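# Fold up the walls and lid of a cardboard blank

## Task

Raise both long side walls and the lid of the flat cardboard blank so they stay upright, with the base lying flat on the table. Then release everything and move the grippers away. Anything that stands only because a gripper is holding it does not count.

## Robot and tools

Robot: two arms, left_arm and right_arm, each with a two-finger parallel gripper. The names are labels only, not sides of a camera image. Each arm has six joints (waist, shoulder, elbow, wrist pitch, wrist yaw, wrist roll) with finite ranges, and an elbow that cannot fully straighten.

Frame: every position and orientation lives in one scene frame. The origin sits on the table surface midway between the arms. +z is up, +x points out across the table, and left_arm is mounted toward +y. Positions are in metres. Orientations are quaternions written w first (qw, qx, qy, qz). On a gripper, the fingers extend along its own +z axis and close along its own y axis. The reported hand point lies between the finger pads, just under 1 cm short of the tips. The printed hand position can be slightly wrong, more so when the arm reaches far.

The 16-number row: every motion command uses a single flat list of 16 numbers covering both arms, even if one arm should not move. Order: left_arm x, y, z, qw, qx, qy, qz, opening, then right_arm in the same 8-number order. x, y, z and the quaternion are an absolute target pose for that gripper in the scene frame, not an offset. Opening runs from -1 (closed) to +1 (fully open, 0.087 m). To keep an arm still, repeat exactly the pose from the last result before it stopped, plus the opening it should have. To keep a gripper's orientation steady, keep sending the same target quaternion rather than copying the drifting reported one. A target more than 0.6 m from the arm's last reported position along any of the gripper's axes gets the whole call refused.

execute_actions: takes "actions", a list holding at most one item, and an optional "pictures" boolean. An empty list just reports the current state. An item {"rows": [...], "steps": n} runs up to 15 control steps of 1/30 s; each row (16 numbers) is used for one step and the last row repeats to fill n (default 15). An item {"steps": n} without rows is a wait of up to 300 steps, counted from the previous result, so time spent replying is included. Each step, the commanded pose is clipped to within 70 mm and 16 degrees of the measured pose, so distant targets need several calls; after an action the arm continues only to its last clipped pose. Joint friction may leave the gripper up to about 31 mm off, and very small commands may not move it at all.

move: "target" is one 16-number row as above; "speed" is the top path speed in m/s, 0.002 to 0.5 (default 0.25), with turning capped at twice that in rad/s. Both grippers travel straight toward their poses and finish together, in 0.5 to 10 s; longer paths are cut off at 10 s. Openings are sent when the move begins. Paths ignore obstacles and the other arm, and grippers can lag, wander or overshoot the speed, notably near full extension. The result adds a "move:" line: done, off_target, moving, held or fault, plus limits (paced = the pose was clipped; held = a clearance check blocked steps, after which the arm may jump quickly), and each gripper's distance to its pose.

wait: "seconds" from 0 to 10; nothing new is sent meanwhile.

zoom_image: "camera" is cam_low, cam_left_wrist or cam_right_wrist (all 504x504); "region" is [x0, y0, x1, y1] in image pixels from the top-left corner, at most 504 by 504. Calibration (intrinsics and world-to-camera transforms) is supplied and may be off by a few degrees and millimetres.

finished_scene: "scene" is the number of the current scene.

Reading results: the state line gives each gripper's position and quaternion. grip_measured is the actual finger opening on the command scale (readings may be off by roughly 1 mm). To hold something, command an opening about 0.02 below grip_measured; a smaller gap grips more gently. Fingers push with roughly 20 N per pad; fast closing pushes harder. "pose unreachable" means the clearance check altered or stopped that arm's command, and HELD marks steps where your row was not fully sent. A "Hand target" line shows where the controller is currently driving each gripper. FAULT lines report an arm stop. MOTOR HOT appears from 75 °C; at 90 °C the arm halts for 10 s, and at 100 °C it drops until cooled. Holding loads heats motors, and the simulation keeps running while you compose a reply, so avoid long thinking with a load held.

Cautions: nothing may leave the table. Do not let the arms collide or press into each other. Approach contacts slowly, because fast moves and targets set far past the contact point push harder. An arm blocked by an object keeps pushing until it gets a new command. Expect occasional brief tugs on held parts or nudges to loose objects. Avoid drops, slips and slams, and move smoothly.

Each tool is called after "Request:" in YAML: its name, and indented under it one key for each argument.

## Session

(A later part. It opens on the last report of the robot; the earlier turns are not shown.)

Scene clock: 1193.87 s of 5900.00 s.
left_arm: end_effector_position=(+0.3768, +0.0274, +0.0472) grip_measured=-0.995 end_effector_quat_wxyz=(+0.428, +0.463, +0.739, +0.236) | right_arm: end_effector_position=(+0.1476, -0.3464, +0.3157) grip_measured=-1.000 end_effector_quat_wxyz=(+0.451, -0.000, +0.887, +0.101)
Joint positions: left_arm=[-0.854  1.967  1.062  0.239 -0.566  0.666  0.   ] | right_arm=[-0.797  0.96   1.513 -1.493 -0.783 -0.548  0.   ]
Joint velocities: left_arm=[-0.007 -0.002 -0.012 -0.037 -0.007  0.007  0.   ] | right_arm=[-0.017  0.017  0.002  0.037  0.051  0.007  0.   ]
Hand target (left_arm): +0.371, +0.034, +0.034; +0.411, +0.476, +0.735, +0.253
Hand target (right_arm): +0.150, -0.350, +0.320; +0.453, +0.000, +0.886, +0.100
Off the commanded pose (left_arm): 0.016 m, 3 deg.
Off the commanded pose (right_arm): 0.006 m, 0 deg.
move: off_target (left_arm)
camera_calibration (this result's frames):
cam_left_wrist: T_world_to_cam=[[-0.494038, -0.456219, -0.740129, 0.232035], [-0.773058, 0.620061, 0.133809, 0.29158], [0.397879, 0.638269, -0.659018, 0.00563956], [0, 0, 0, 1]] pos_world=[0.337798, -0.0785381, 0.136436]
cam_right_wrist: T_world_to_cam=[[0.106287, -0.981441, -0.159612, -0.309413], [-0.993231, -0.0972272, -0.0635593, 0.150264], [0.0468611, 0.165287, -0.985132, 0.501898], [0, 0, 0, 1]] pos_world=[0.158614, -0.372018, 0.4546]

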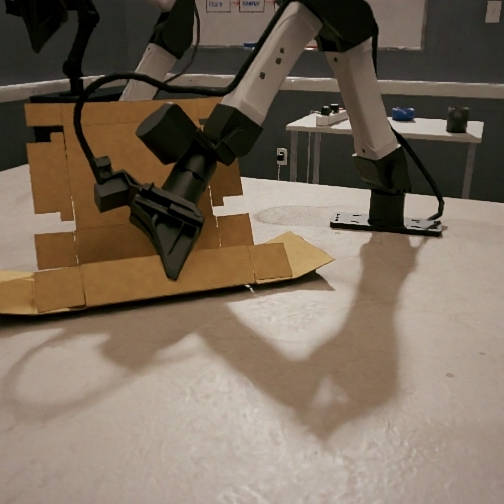

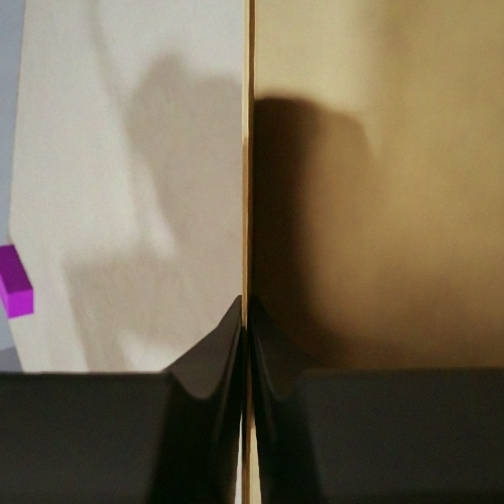

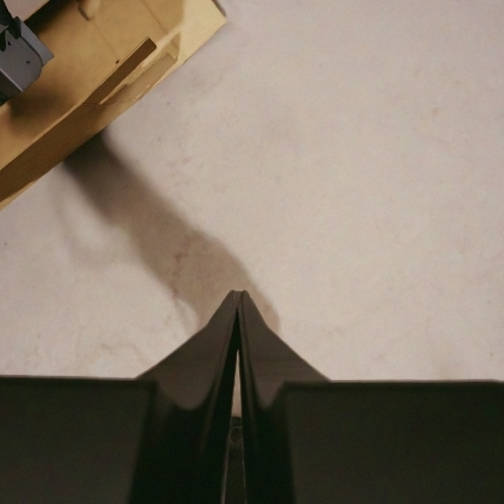

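Works. Hold, then release.

Request:
wait:
  seconds: 10

Request:
move:
  target: [0.37,0.035,0.045,0.35,0.446,0.821,0.066,-1,0.15,-0.35,0.32,0.45,0,0.88,0.1,-1]
  speed: 0.1

Request:
move:
  target: [0.36,0.06,0.14,0.273,0.396,0.868,-0.125,0.0,0.15,-0.35,0.32,0.45,0,0.88,0.1,-1]
  speed: 0.08

Request:
move:
  target: [0.25,0.4,0.25,0.3,0,0.95,0,0.0,0.15,-0.35,0.32,0.45,0,0.88,0.1,-1]

Scene clock: 1209.23 s of 5900.00 s.
left_arm: end_effector_position=(+0.3770, +0.0276, +0.0476) grip_measured=-0.995 end_effector_quat_wxyz=(+0.429, +0.463, +0.738, +0.238) | right_arm: end_effector_position=(+0.1476, -0.3464, +0.3157) grip_measured=-1.000 end_effector_quat_wxyz=(+0.451, -0.000, +0.887, +0.101)
Joint positions: left_arm=[-0.854  1.967  1.062  0.241 -0.568  0.668  0.   ] | right_arm=[-0.797  0.96   1.513 -1.493 -0.783 -0.548  0.   ]
Joint velocities: left_arm=[-0.007 -0.007 -0.007 -0.022  0.007 -0.022 -0.001] | right_arm=[ 0.002  0.012  0.007 -0.037  0.037  0.037  0.   ]
Hand target (left_arm): +0.371, +0.034, +0.034; +0.411, +0.476, +0.735, +0.253
Hand target (right_arm): +0.150, -0.350, +0.320; +0.453, +0.000, +0.886, +0.100
Off the commanded pose (left_arm): 0.016 m, 3 deg.
Off the commanded pose (right_arm): 0.006 m, 0 deg.
Steps of this call (steps 1 to 90: nothing new was sent; then 12.37 s passed at rest). Readings (end_effector_position):
1: left_arm (+0.3768, +0.0275, +0.0473) | right_arm (+0.1476, -0.3464, +0.3157)
2: left_arm (+0.3769, +0.0275, +0.0474) | right_arm (+0.1476, -0.3464, +0.3157)
4: left_arm (+0.3769, +0.0275, +0.0475) | right_arm (+0.1476, -0.3464, +0.3157)
8: left_arm (+0.3770, +0.0276, +0.0476) | right_arm (+0.1476, -0.3464, +0.3157)
90: the state above
camera_calibration (this result's frames):
cam_left_wrist: T_world_to_cam=[[-0.492316, -0.455377, -0.741793, 0.23196], [-0.773642, 0.619471, 0.133169, 0.291873], [0.398877, 0.639444, -0.657274, 0.0052017], [0, 0, 0, 1]] pos_world=[0.337928, -0.0785041, 0.136616]
cam_right_wrist: T_world_to_cam=[[0.106287, -0.981441, -0.159612, -0.309413], [-0.993231, -0.0972272, -0.0635593, 0.150264], [0.0468611, 0.165287, -0.985132, 0.501898], [0, 0, 0, 1]] pos_world=[0.158614, -0.372018, 0.4546]

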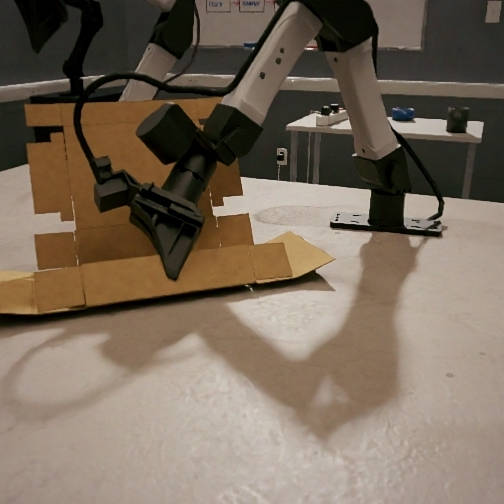

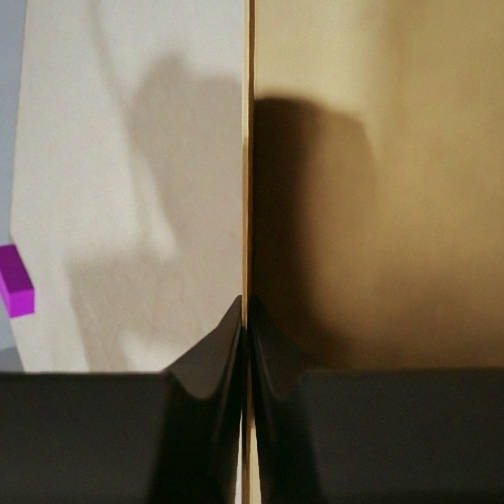

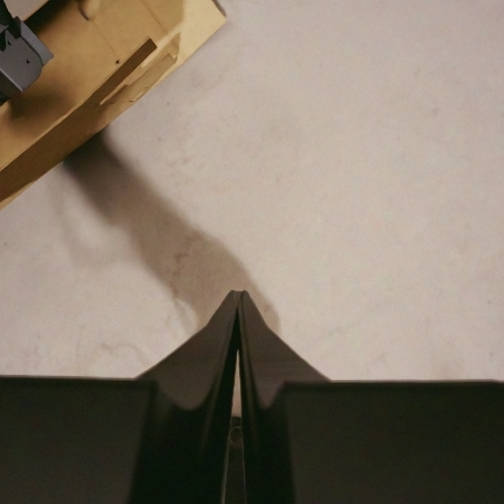

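Scene clock: 1211.67 s of 5900.00 s.
left_arm: end_effector_position=(+0.3735, +0.0311, +0.0416) grip_measured=-0.997 end_effector_quat_wxyz=(+0.365, +0.442, +0.816, +0.069) | right_arm: end_effector_position=(+0.1476, -0.3464, +0.3157) grip_measured=-1.000 end_effector_quat_wxyz=(+0.451, -0.000, +0.887, +0.101)
Joint positions: left_arm=[-0.718  1.922  1.205 -0.114 -0.198  0.471  0.   ] | right_arm=[-0.797  0.96   1.513 -1.493 -0.783 -0.548  0.   ]
Joint velocities: left_arm=[-0.007 -0.007  0.007  0.007  0.007 -0.022 -0.001] | right_arm=[-0.017  0.007 -0.002 -0.037  0.051  0.051  0.   ]
Hand target (left_arm): +0.369, +0.036, +0.046; +0.351, +0.445, +0.821, +0.067
Hand target (right_arm): +0.150, -0.350, +0.320; +0.453, +0.000, +0.886, +0.100
Off the commanded pose (left_arm): 0.006 m, 2 deg.
Off the commanded pose (right_arm): 0.006 m, 0 deg.
move: done
camera_calibration (this result's frames):
cam_left_wrist: T_world_to_cam=[[-0.68167, -0.594268, -0.426816, 0.289284], [-0.71306, 0.670289, 0.205569, 0.260615], [0.163927, 0.444476, -0.880664, 0.103589], [0, 0, 0, 1]] pos_world=[0.366049, -0.0488182, 0.161124]
cam_right_wrist: T_world_to_cam=[[0.106287, -0.981441, -0.159612, -0.309413], [-0.993231, -0.0972272, -0.0635593, 0.150264], [0.0468611, 0.165287, -0.985132, 0.501898], [0, 0, 0, 1]] pos_world=[0.158614, -0.372018, 0.4546]

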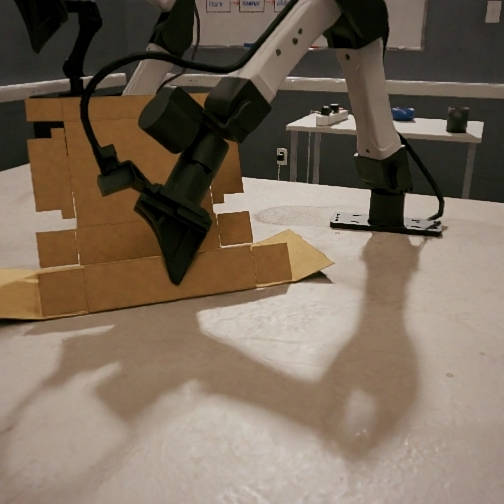

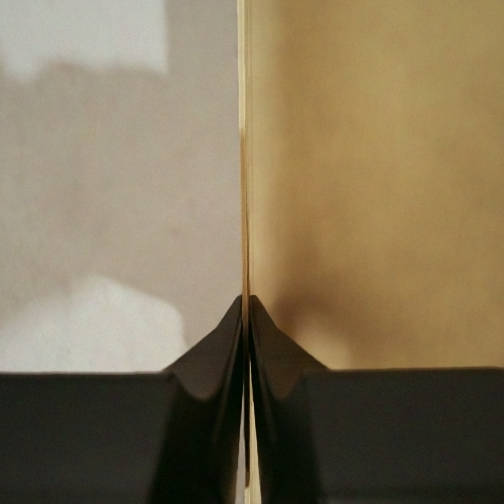

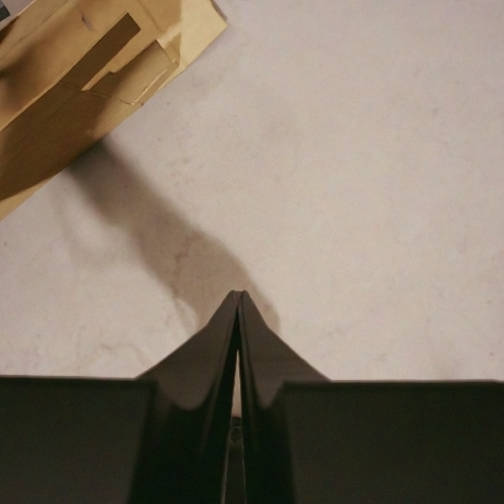

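Scene clock: 1215.03 s of 5900.00 s.
left_arm: end_effector_position=(+0.3547, +0.0598, +0.1300) grip_measured=+0.000 end_effector_quat_wxyz=(+0.267, +0.403, +0.867, -0.121) | right_arm: end_effector_position=(+0.1476, -0.3464, +0.3157) grip_measured=-1.000 end_effector_quat_wxyz=(+0.451, -0.000, +0.887, +0.101)
Joint positions: left_arm=[-0.504  1.862  1.606 -0.773  0.26   0.414  0.044] | right_arm=[-0.797  0.96   1.513 -1.493 -0.783 -0.548  0.   ]
Joint velocities: left_arm=[-0.022 -0.017 -0.002 -0.037  0.066  0.037 -0.001] | right_arm=[ 0.012 -0.012 -0.002  0.007  0.022 -0.022  0.   ]
Hand target (left_arm): +0.358, +0.062, +0.140; +0.274, +0.396, +0.868, -0.124
Hand target (right_arm): +0.150, -0.350, +0.320; +0.453, +0.000, +0.886, +0.100
Off the commanded pose (left_arm): 0.011 m, 1 deg.
Off the commanded pose (right_arm): 0.006 m, 0 deg.
move: off_target (left_arm)
camera_calibration (this result's frames):
cam_left_wrist: T_world_to_cam=[[-0.770008, -0.638021, 0.00420829, 0.309201], [-0.614729, 0.743632, 0.262907, 0.16308], [-0.170869, 0.199853, -0.964812, 0.316018], [0, 0, 0, 1]] pos_world=[0.392335, 0.012848, 0.260722]
cam_right_wrist: T_world_to_cam=[[0.106287, -0.981441, -0.159612, -0.309413], [-0.993231, -0.0972272, -0.0635593, 0.150264], [0.0468611, 0.165287, -0.985132, 0.501898], [0, 0, 0, 1]] pos_world=[0.158614, -0.372018, 0.4546]

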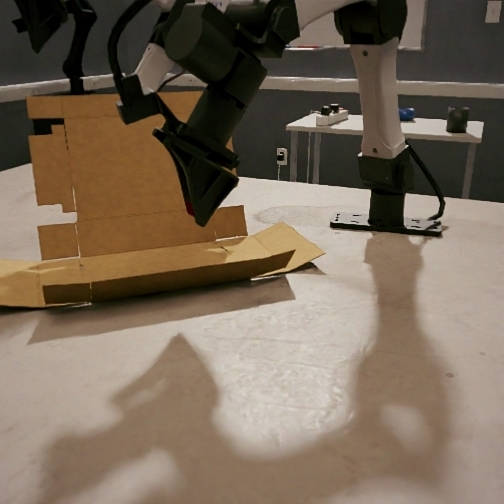

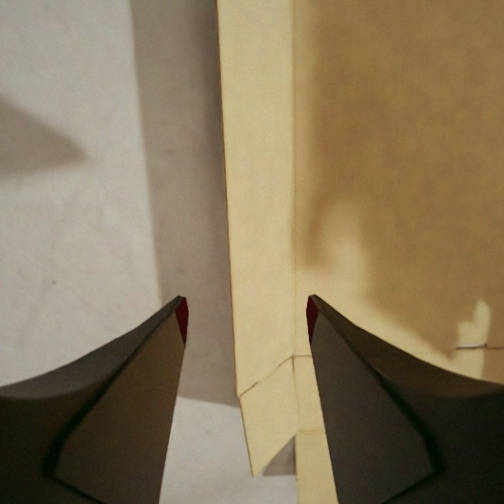

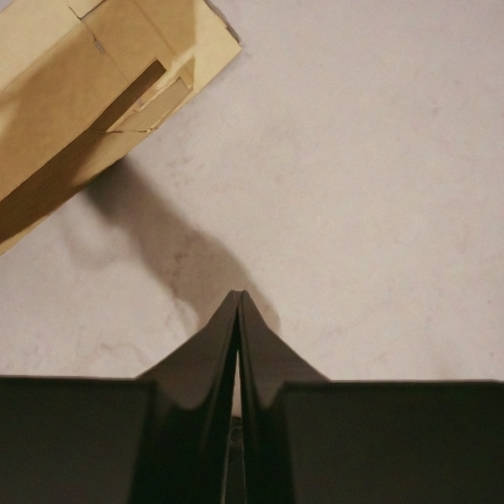

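Scene clock: 1217.43 s of 5900.00 s.
left_arm: end_effector_position=(+0.2517, +0.3970, +0.2459) grip_measured=+0.000 end_effector_quat_wxyz=(+0.305, -0.001, +0.952, +0.009) | right_arm: end_effector_position=(+0.1476, -0.3464, +0.3157) grip_measured=-1.000 end_effector_quat_wxyz=(+0.451, -0.000, +0.887, +0.101)
Joint positions: left_arm=[ 0.433  1.487  1.651 -1.18   0.295  0.467  0.044] | right_arm=[-0.797  0.96   1.513 -1.493 -0.783 -0.548  0.   ]
Joint velocities: left_arm=[ 0.002 -0.002  0.002 -0.007  0.007 -0.007  0.001] | right_arm=[ 0.007 -0.007 -0.002 -0.007 -0.037 -0.007  0.   ]
Hand target (left_arm): +0.252, +0.399, +0.248; +0.304, +0.002, +0.953, +0.007
Hand target (right_arm): +0.150, -0.350, +0.320; +0.453, +0.000, +0.886, +0.100
Off the commanded pose (left_arm): 0.005 m, 1 deg.
Off the commanded pose (right_arm): 0.006 m, 0 deg.
move: done
camera_calibration (this result's frames):
cam_left_wrist: T_world_to_cam=[[-0.00343086, -0.99997, -0.00700011, 0.397978], [-0.971438, 0.00167188, 0.237288, 0.209171], [-0.237269, 0.00761427, -0.971414, 0.437512], [0, 0, 0, 1]] pos_world=[0.30837, 0.394285, 0.378158]
cam_right_wrist: T_world_to_cam=[[0.106287, -0.981441, -0.159612, -0.309413], [-0.993231, -0.0972272, -0.0635593, 0.150264], [0.0468611, 0.165287, -0.985132, 0.501898], [0, 0, 0, 1]] pos_world=[0.158614, -0.372018, 0.4546]

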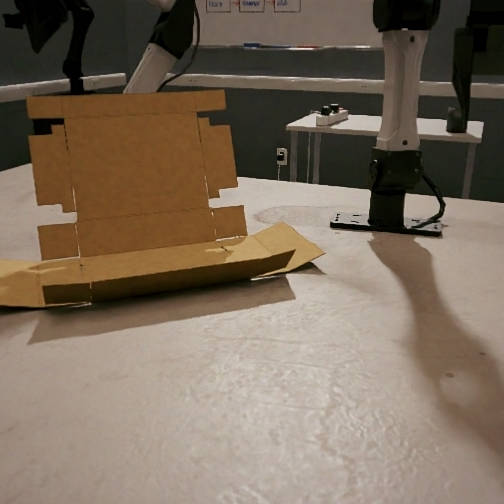

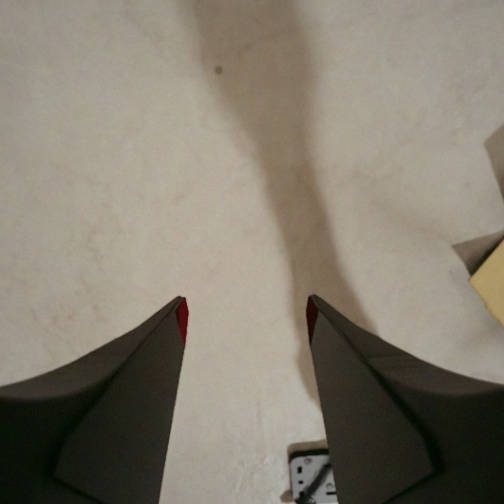

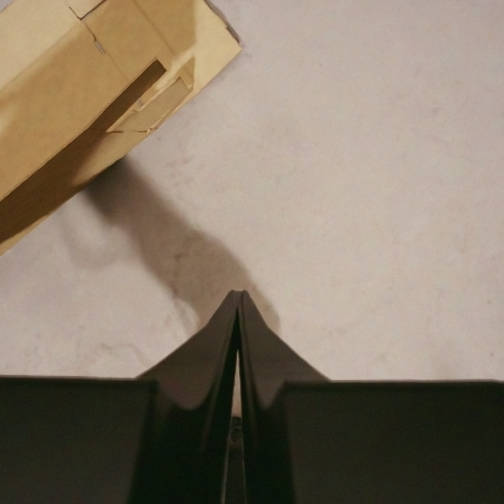

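Request:
move:
  target: [0.43,0.09,0.10,0.123,0.278,0.858,-0.415,0.2,0.15,-0.35,0.32,0.45,0,0.88,0.1,-1]
  speed: 0.2

Request:
move:
  target: [0.375,0.04,0.045,0.123,0.278,0.858,-0.415,0.2,0.15,-0.35,0.32,0.45,0,0.88,0.1,-1]
  speed: 0.05

Scene clock: 1231.73 s of 5900.00 s.
left_arm: end_effector_position=(+0.4297, +0.0936, +0.1016) grip_measured=+0.200 end_effector_quat_wxyz=(+0.136, +0.265, +0.860, -0.415) | right_arm: end_effector_position=(+0.1476, -0.3464, +0.3157) grip_measured=-1.000 end_effector_quat_wxyz=(+0.451, -0.000, +0.887, +0.101)
Joint positions: left_arm=[-0.189  2.732  2.832 -1.561  0.899  0.475  0.052] | right_arm=[-0.797  0.96   1.513 -1.493 -0.783 -0.548  0.   ]
Joint velocities: left_arm=[ 0.002 -0.007 -0.002 -0.051 -0.007 -0.051 -0.001] | right_arm=[-0.007 -0.012 -0.017 -0.007  0.051  0.066  0.   ]
Hand target (left_arm): +0.428, +0.090, +0.104; +0.135, +0.271, +0.856, -0.418
Hand target (right_arm): +0.150, -0.350, +0.320; +0.453, +0.000, +0.886, +0.100
Off the commanded pose (left_arm): 0.004 m, 2 deg.
Off the commanded pose (right_arm): 0.006 m, 0 deg.
joint sent to its limit (left arm) — the command would take joint 4 (wrist pitch) past its lower limit, so that joint was sent only as far as its limit.
After step 90, 7.53 s passed at rest.
move: done
camera_calibration (this result's frames):
cam_left_wrist: T_world_to_cam=[[-0.570414, -0.503269, 0.649113, 0.22467], [-0.539673, 0.825405, 0.165708, 0.161471], [-0.619177, -0.255787, -0.742423, 0.507361], [0, 0, 0, 1]] pos_world=[0.529442, 0.109567, 0.204083]
cam_right_wrist: T_world_to_cam=[[0.106287, -0.981441, -0.159612, -0.309413], [-0.993231, -0.0972272, -0.0635593, 0.150264], [0.0468611, 0.165287, -0.985132, 0.501898], [0, 0, 0, 1]] pos_world=[0.158614, -0.372018, 0.4546]

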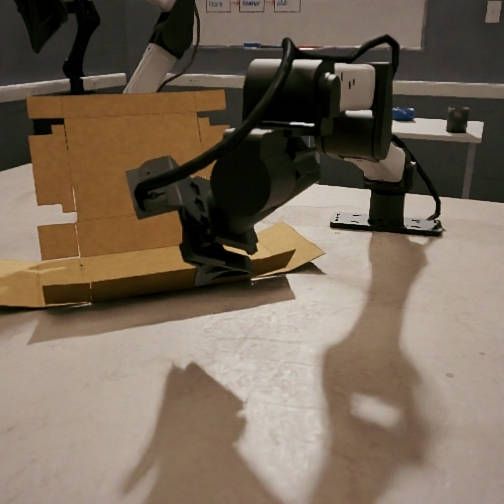

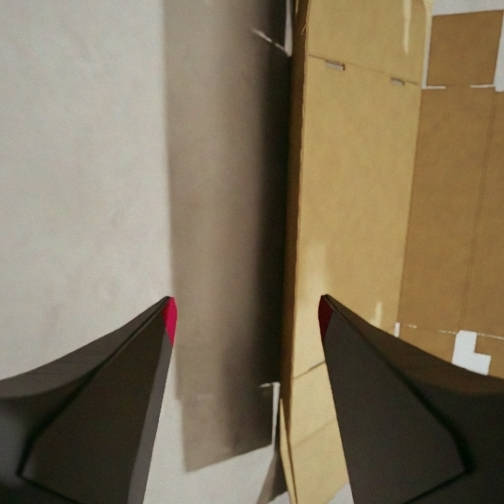

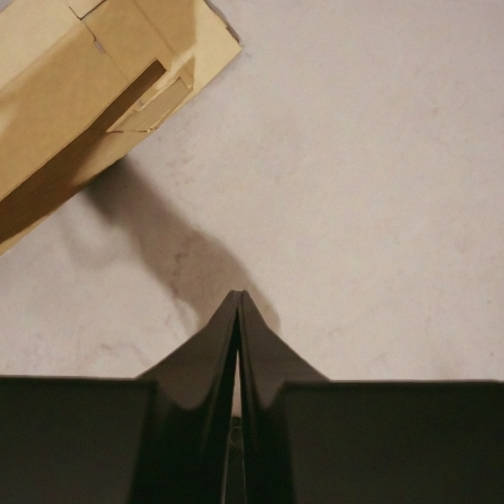

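Scene clock: 1233.93 s of 5900.00 s.
left_arm: end_effector_position=(+0.3760, +0.0462, +0.0413) grip_measured=+0.200 end_effector_quat_wxyz=(+0.111, +0.270, +0.859, -0.420) | right_arm: end_effector_position=(+0.1476, -0.3464, +0.3157) grip_measured=-1.000 end_effector_quat_wxyz=(+0.451, -0.000, +0.887, +0.101)
Joint positions: left_arm=[-0.301  2.38   1.922 -0.944  0.887  0.347  0.052] | right_arm=[-0.797  0.96   1.513 -1.493 -0.783 -0.548  0.   ]
Joint velocities: left_arm=[-0.007  0.002  0.007  0.022  0.022 -0.037 -0.001] | right_arm=[-0.017 -0.012 -0.002  0.081 -0.037  0.007  0.   ]
Hand target (left_arm): +0.376, +0.040, +0.045; +0.122, +0.278, +0.857, -0.416
Hand target (right_arm): +0.150, -0.350, +0.320; +0.453, +0.000, +0.886, +0.100
Off the commanded pose (left_arm): 0.007 m, 2 deg.
Off the commanded pose (right_arm): 0.006 m, 0 deg.
move: done
camera_calibration (this result's frames):
cam_left_wrist: T_world_to_cam=[[-0.558864, -0.489867, 0.669105, 0.2036], [-0.507119, 0.840301, 0.191636, 0.167625], [-0.656126, -0.232217, -0.718035, 0.429038], [0, 0, 0, 1]] pos_world=[0.480293, 0.0585112, 0.139711]
cam_right_wrist: T_world_to_cam=[[0.106287, -0.981441, -0.159612, -0.309413], [-0.993231, -0.0972272, -0.0635593, 0.150264], [0.0468611, 0.165287, -0.985132, 0.501898], [0, 0, 0, 1]] pos_world=[0.158614, -0.372018, 0.4546]

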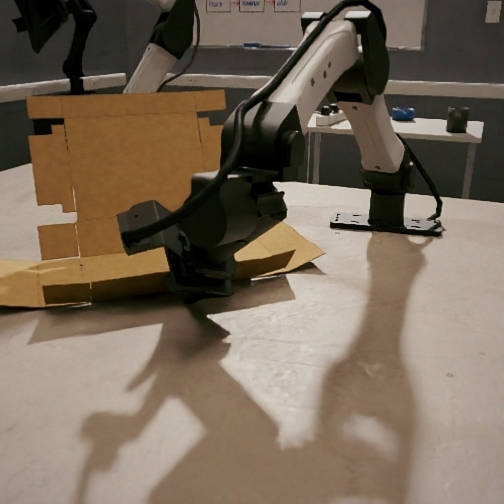

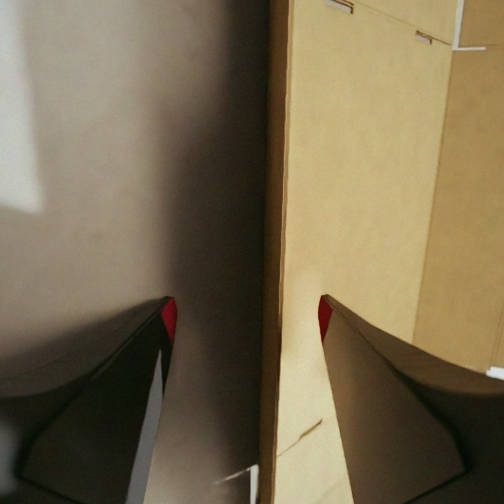

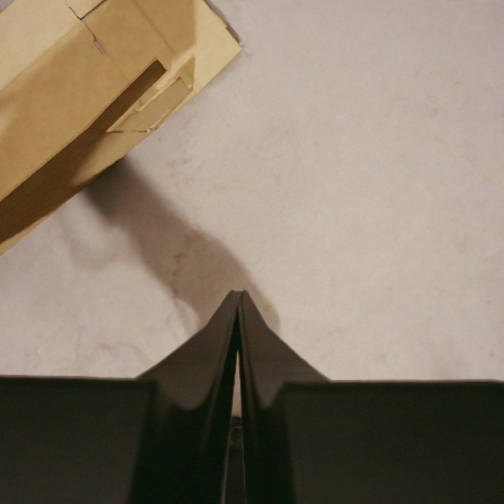

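Request:
move:
  target: [0.37,0.035,0.05,0.123,0.278,0.858,-0.415,-0.6,0.15,-0.35,0.32,0.45,0,0.88,0.1,-1]
  speed: 0.03

Request:
move:
  target: [0.37,0.035,0.05,0.123,0.278,0.858,-0.415,-1,0.15,-0.35,0.32,0.45,0,0.88,0.1,-1]
  speed: 0.03

Request:
move:
  target: [0.37,0.035,0.045,0.273,0.396,0.868,-0.125,-1,0.15,-0.35,0.32,0.45,0,0.88,0.1,-1]
  speed: 0.15

Request:
move:
  target: [0.37,0.035,0.035,0.412,0.475,0.734,0.255,-1,0.15,-0.35,0.32,0.45,0,0.88,0.1,-1]
  speed: 0.15

Request:
move:
  target: [0.345,0.005,0.04,0.35,0.446,0.821,0.066,0.15,0.15,-0.35,0.32,0.45,0,0.88,0.1,-1]
  speed: 0.15

Scene clock: 1243.90 s of 5900.00 s.
left_arm: end_effector_position=(+0.3704, +0.0384, +0.0440) grip_measured=-0.600 end_effector_quat_wxyz=(+0.114, +0.274, +0.859, -0.418) | right_arm: end_effector_position=(+0.1476, -0.3464, +0.3157) grip_measured=-1.000 end_effector_quat_wxyz=(+0.451, -0.000, +0.887, +0.101)
Joint positions: left_arm=[-0.32   2.35   1.879 -0.907  0.881  0.325  0.018] | right_arm=[-0.797  0.96   1.513 -1.493 -0.783 -0.548  0.   ]
Joint velocities: left_arm=[ 0.007  0.007  0.012 -0.022  0.007 -0.037  0.   ] | right_arm=[-0.002 -0.007  0.002  0.037  0.007 -0.007  0.   ]
Hand target (left_arm): +0.370, +0.035, +0.050; +0.122, +0.278, +0.857, -0.415
Hand target (right_arm): +0.150, -0.350, +0.320; +0.453, +0.000, +0.886, +0.100
Off the commanded pose (left_arm): 0.007 m, 1 deg.
Off the commanded pose (right_arm): 0.006 m, 0 deg.
After step 90, 6.03 s passed at rest.
move: done
camera_calibration (this result's frames):
cam_left_wrist: T_world_to_cam=[[-0.566946, -0.488719, 0.663118, 0.198029], [-0.504886, 0.842227, 0.189061, 0.17], [-0.650894, -0.227612, -0.724244, 0.423649], [0, 0, 0, 1]] pos_world=[0.473852, 0.0500297, 0.143368]
cam_right_wrist: T_world_to_cam=[[0.106287, -0.981441, -0.159612, -0.309413], [-0.993231, -0.0972272, -0.0635593, 0.150264], [0.0468611, 0.165287, -0.985132, 0.501898], [0, 0, 0, 1]] pos_world=[0.158614, -0.372018, 0.4546]

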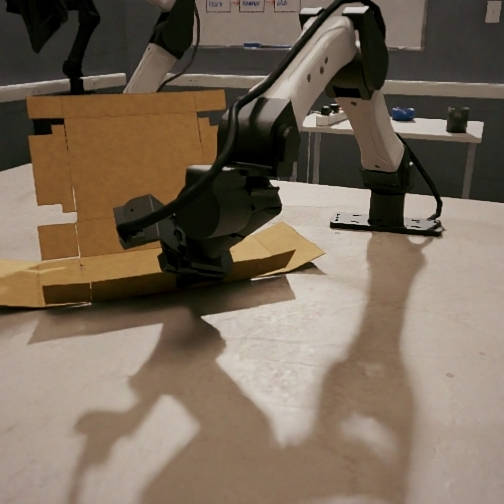

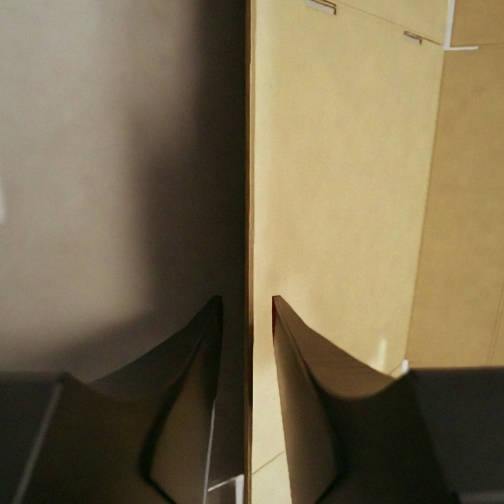

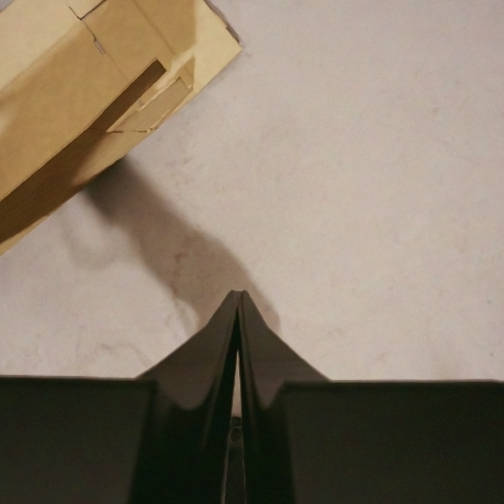

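Scene clock: 1244.60 s of 5900.00 s.
left_arm: end_effector_position=(+0.3711, +0.0383, +0.0440) grip_measured=-0.999 end_effector_quat_wxyz=(+0.115, +0.275, +0.858, -0.418) | right_arm: end_effector_position=(+0.1476, -0.3464, +0.3157) grip_measured=-1.000 end_effector_quat_wxyz=(+0.451, -0.000, +0.887, +0.101)
Joint positions: left_arm=[-0.32   2.35   1.879 -0.904  0.88   0.325  0.   ] | right_arm=[-0.797  0.96   1.513 -1.493 -0.783 -0.548  0.   ]
Joint velocities: left_arm=[ 0.002 -0.012 -0.002 -0.051 -0.022 -0.007  0.001] | right_arm=[ 0.022 -0.017  0.002  0.007 -0.022 -0.022  0.   ]
Hand target (left_arm): +0.370, +0.035, +0.050; +0.123, +0.278, +0.857, -0.415
Hand target (right_arm): +0.150, -0.350, +0.320; +0.453, +0.000, +0.886, +0.100
Off the commanded pose (left_arm): 0.007 m, 1 deg.
Off the commanded pose (right_arm): 0.006 m, 0 deg.
move: done
camera_calibration (this result's frames):
cam_left_wrist: T_world_to_cam=[[-0.5695, -0.488406, 0.661157, 0.199446], [-0.50545, 0.842372, 0.186894, 0.170736], [-0.648221, -0.227746, -0.726596, 0.423158], [0, 0, 0, 1]] pos_world=[0.474183, 0.0499603, 0.14369]
cam_right_wrist: T_world_to_cam=[[0.106287, -0.981441, -0.159612, -0.309413], [-0.993231, -0.0972272, -0.0635593, 0.150264], [0.0468611, 0.165287, -0.985132, 0.501898], [0, 0, 0, 1]] pos_world=[0.158614, -0.372018, 0.4546]

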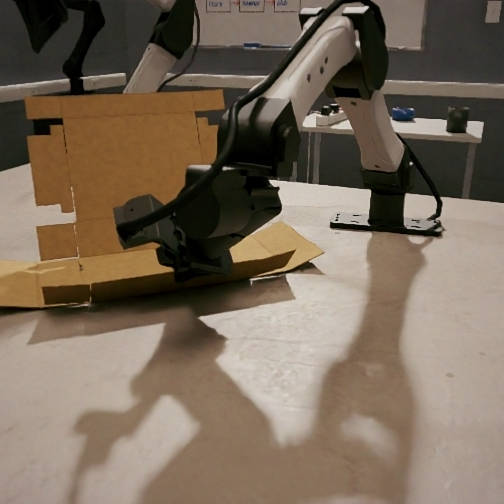

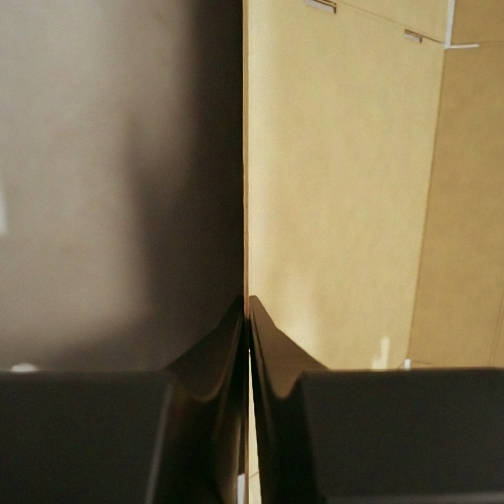

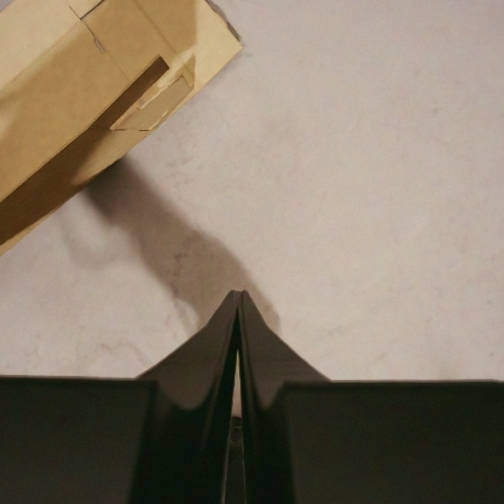

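Scene clock: 1247.53 s of 5900.00 s.
left_arm: end_effector_position=(+0.3632, +0.0259, +0.0514) grip_measured=-0.998 end_effector_quat_wxyz=(+0.258, +0.389, +0.870, -0.159) | right_arm: end_effector_position=(+0.1476, -0.3464, +0.3157) grip_measured=-1.000 end_effector_quat_wxyz=(+0.451, -0.000, +0.887, +0.101)
Joint positions: left_arm=[-0.54   2.002  1.475 -0.501  0.308  0.334  0.   ] | right_arm=[-0.797  0.96   1.513 -1.493 -0.783 -0.548  0.   ]
Joint velocities: left_arm=[-0.012  0.007 -0.002  0.007  0.022  0.037 -0.001] | right_arm=[-0.007  0.002 -0.007 -0.007 -0.066  0.022  0.   ]
Hand target (left_arm): +0.369, +0.035, +0.045; +0.270, +0.397, +0.868, -0.127
Hand target (right_arm): +0.150, -0.350, +0.320; +0.453, +0.000, +0.886, +0.100
Off the commanded pose (left_arm): 0.013 m, 4 deg.
Off the commanded pose (right_arm): 0.006 m, 0 deg.
move: off_target (left_arm)
camera_calibration (this result's frames):
cam_left_wrist: T_world_to_cam=[[-0.764854, -0.638522, 0.0853711, 0.288356], [-0.605312, 0.757688, 0.24394, 0.211369], [-0.220446, 0.134902, -0.966025, 0.268178], [0, 0, 0, 1]] pos_world=[0.407613, -0.0122076, 0.182889]
cam_right_wrist: T_world_to_cam=[[0.106287, -0.981441, -0.159612, -0.309413], [-0.993231, -0.0972272, -0.0635593, 0.150264], [0.0468611, 0.165287, -0.985132, 0.501898], [0, 0, 0, 1]] pos_world=[0.158614, -0.372018, 0.4546]

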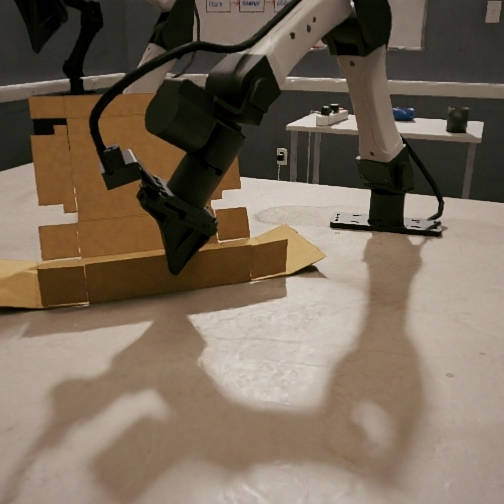

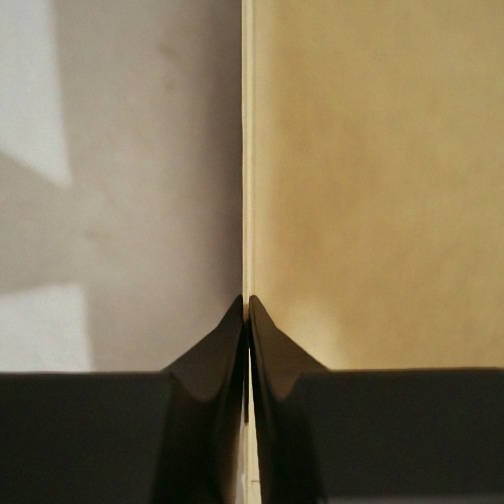

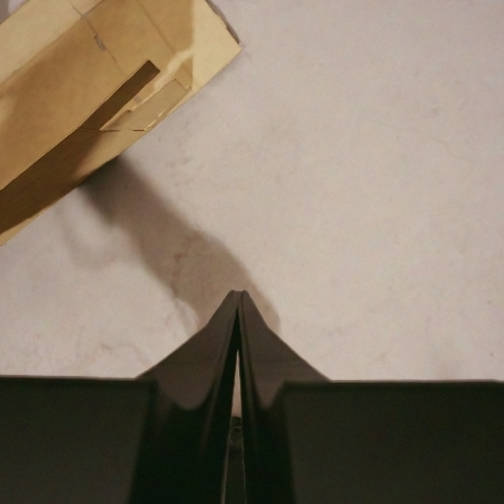

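Scene clock: 1251.23 s of 5900.00 s.
left_arm: end_effector_position=(+0.3752, +0.0289, +0.0451) grip_measured=-0.996 end_effector_quat_wxyz=(+0.422, +0.468, +0.739, +0.240) | right_arm: end_effector_position=(+0.1476, -0.3464, +0.3157) grip_measured=-1.000 end_effector_quat_wxyz=(+0.451, -0.000, +0.887, +0.101)
Joint positions: left_arm=[-0.855  1.968  1.062  0.228 -0.569  0.671  0.   ] | right_arm=[-0.797  0.96   1.513 -1.493 -0.783 -0.548  0.   ]
Joint velocities: left_arm=[-0.007 -0.022  0.002  0.037 -0.095  0.022 -0.   ] | right_arm=[-0.002  0.012  0.002  0.051 -0.022 -0.007  0.   ]
Hand target (left_arm): +0.371, +0.034, +0.034; +0.411, +0.476, +0.735, +0.253
Hand target (right_arm): +0.150, -0.350, +0.320; +0.453, +0.000, +0.886, +0.100
Off the commanded pose (left_arm): 0.013 m, 2 deg.
Off the commanded pose (right_arm): 0.006 m, 0 deg.
move: off_target (left_arm)
camera_calibration (this result's frames):
cam_left_wrist: T_world_to_cam=[[-0.501092, -0.444543, -0.742488, 0.232741], [-0.770984, 0.619008, 0.149711, 0.288331], [0.393053, 0.647465, -0.652915, 0.00519863], [0, 0, 0, 1]] pos_world=[0.33688, -0.0783819, 0.133035]
cam_right_wrist: T_world_to_cam=[[0.106287, -0.981441, -0.159612, -0.309413], [-0.993231, -0.0972272, -0.0635593, 0.150264], [0.0468611, 0.165287, -0.985132, 0.501898], [0, 0, 0, 1]] pos_world=[0.158614, -0.372018, 0.4546]

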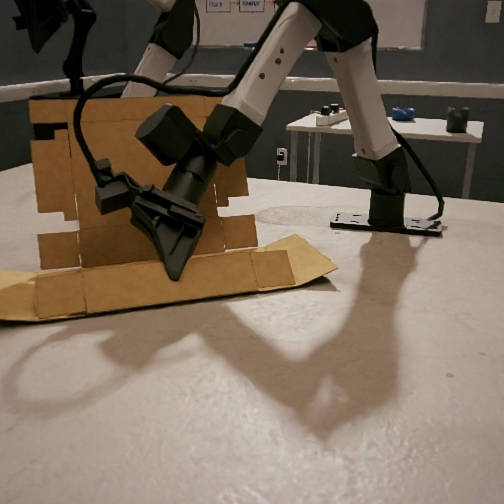

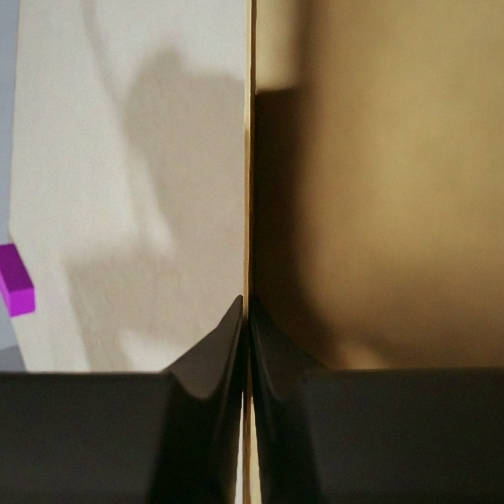

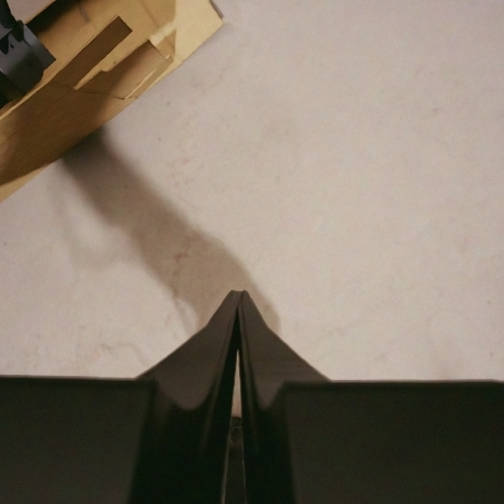

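Scene clock: 1253.07 s of 5900.00 s.
left_arm: end_effector_position=(+0.3497, +0.0070, +0.0380) grip_measured=+0.150 end_effector_quat_wxyz=(+0.363, +0.445, +0.814, +0.084) | right_arm: end_effector_position=(+0.1476, -0.3464, +0.3157) grip_measured=-1.000 end_effector_quat_wxyz=(+0.451, -0.000, +0.887, +0.101)
Joint positions: left_arm=[-0.819  1.923  1.19  -0.122 -0.29   0.41   0.05 ] | right_arm=[-0.797  0.96   1.513 -1.493 -0.783 -0.548  0.   ]
Joint velocities: left_arm=[-0.002 -0.012  0.017 -0.007 -0.007 -0.081 -0.   ] | right_arm=[-0.012  0.002  0.002 -0.037 -0.066  0.037  0.   ]
Hand target (left_arm): +0.344, +0.006, +0.040; +0.351, +0.445, +0.821, +0.066
Hand target (right_arm): +0.150, -0.350, +0.320; +0.453, +0.000, +0.886, +0.100
Off the commanded pose (left_arm): 0.005 m, 3 deg.
Off the commanded pose (right_arm): 0.006 m, 0 deg.
move: off_target (left_arm)
camera_calibration (this result's frames):
cam_left_wrist: T_world_to_cam=[[-0.67381, -0.585016, -0.451372, 0.255274], [-0.718763, 0.660592, 0.216789, 0.262168], [0.171348, 0.470504, -0.865601, 0.111624], [0, 0, 0, 1]] pos_world=[0.341316, -0.0763663, 0.15501]
cam_right_wrist: T_world_to_cam=[[0.106287, -0.981441, -0.159612, -0.309413], [-0.993231, -0.0972272, -0.0635593, 0.150264], [0.0468611, 0.165287, -0.985132, 0.501898], [0, 0, 0, 1]] pos_world=[0.158614, -0.372018, 0.4546]

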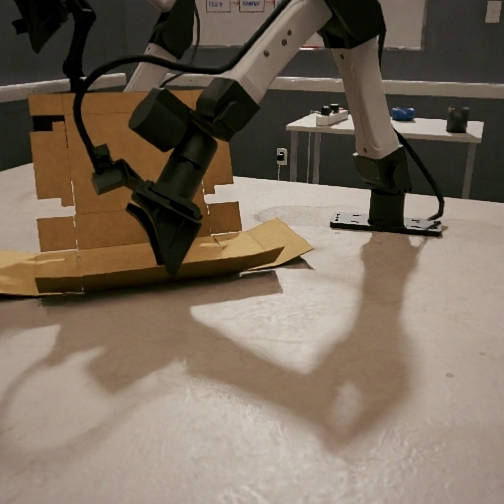

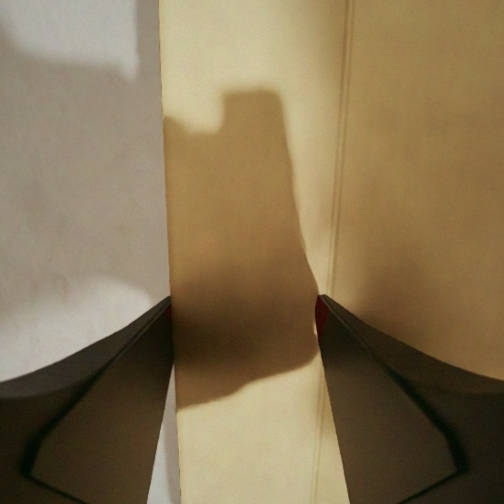

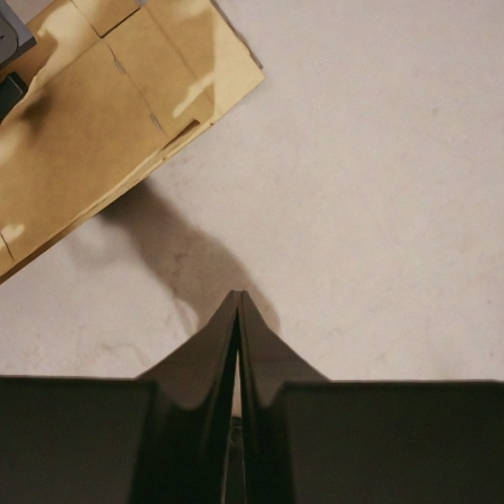

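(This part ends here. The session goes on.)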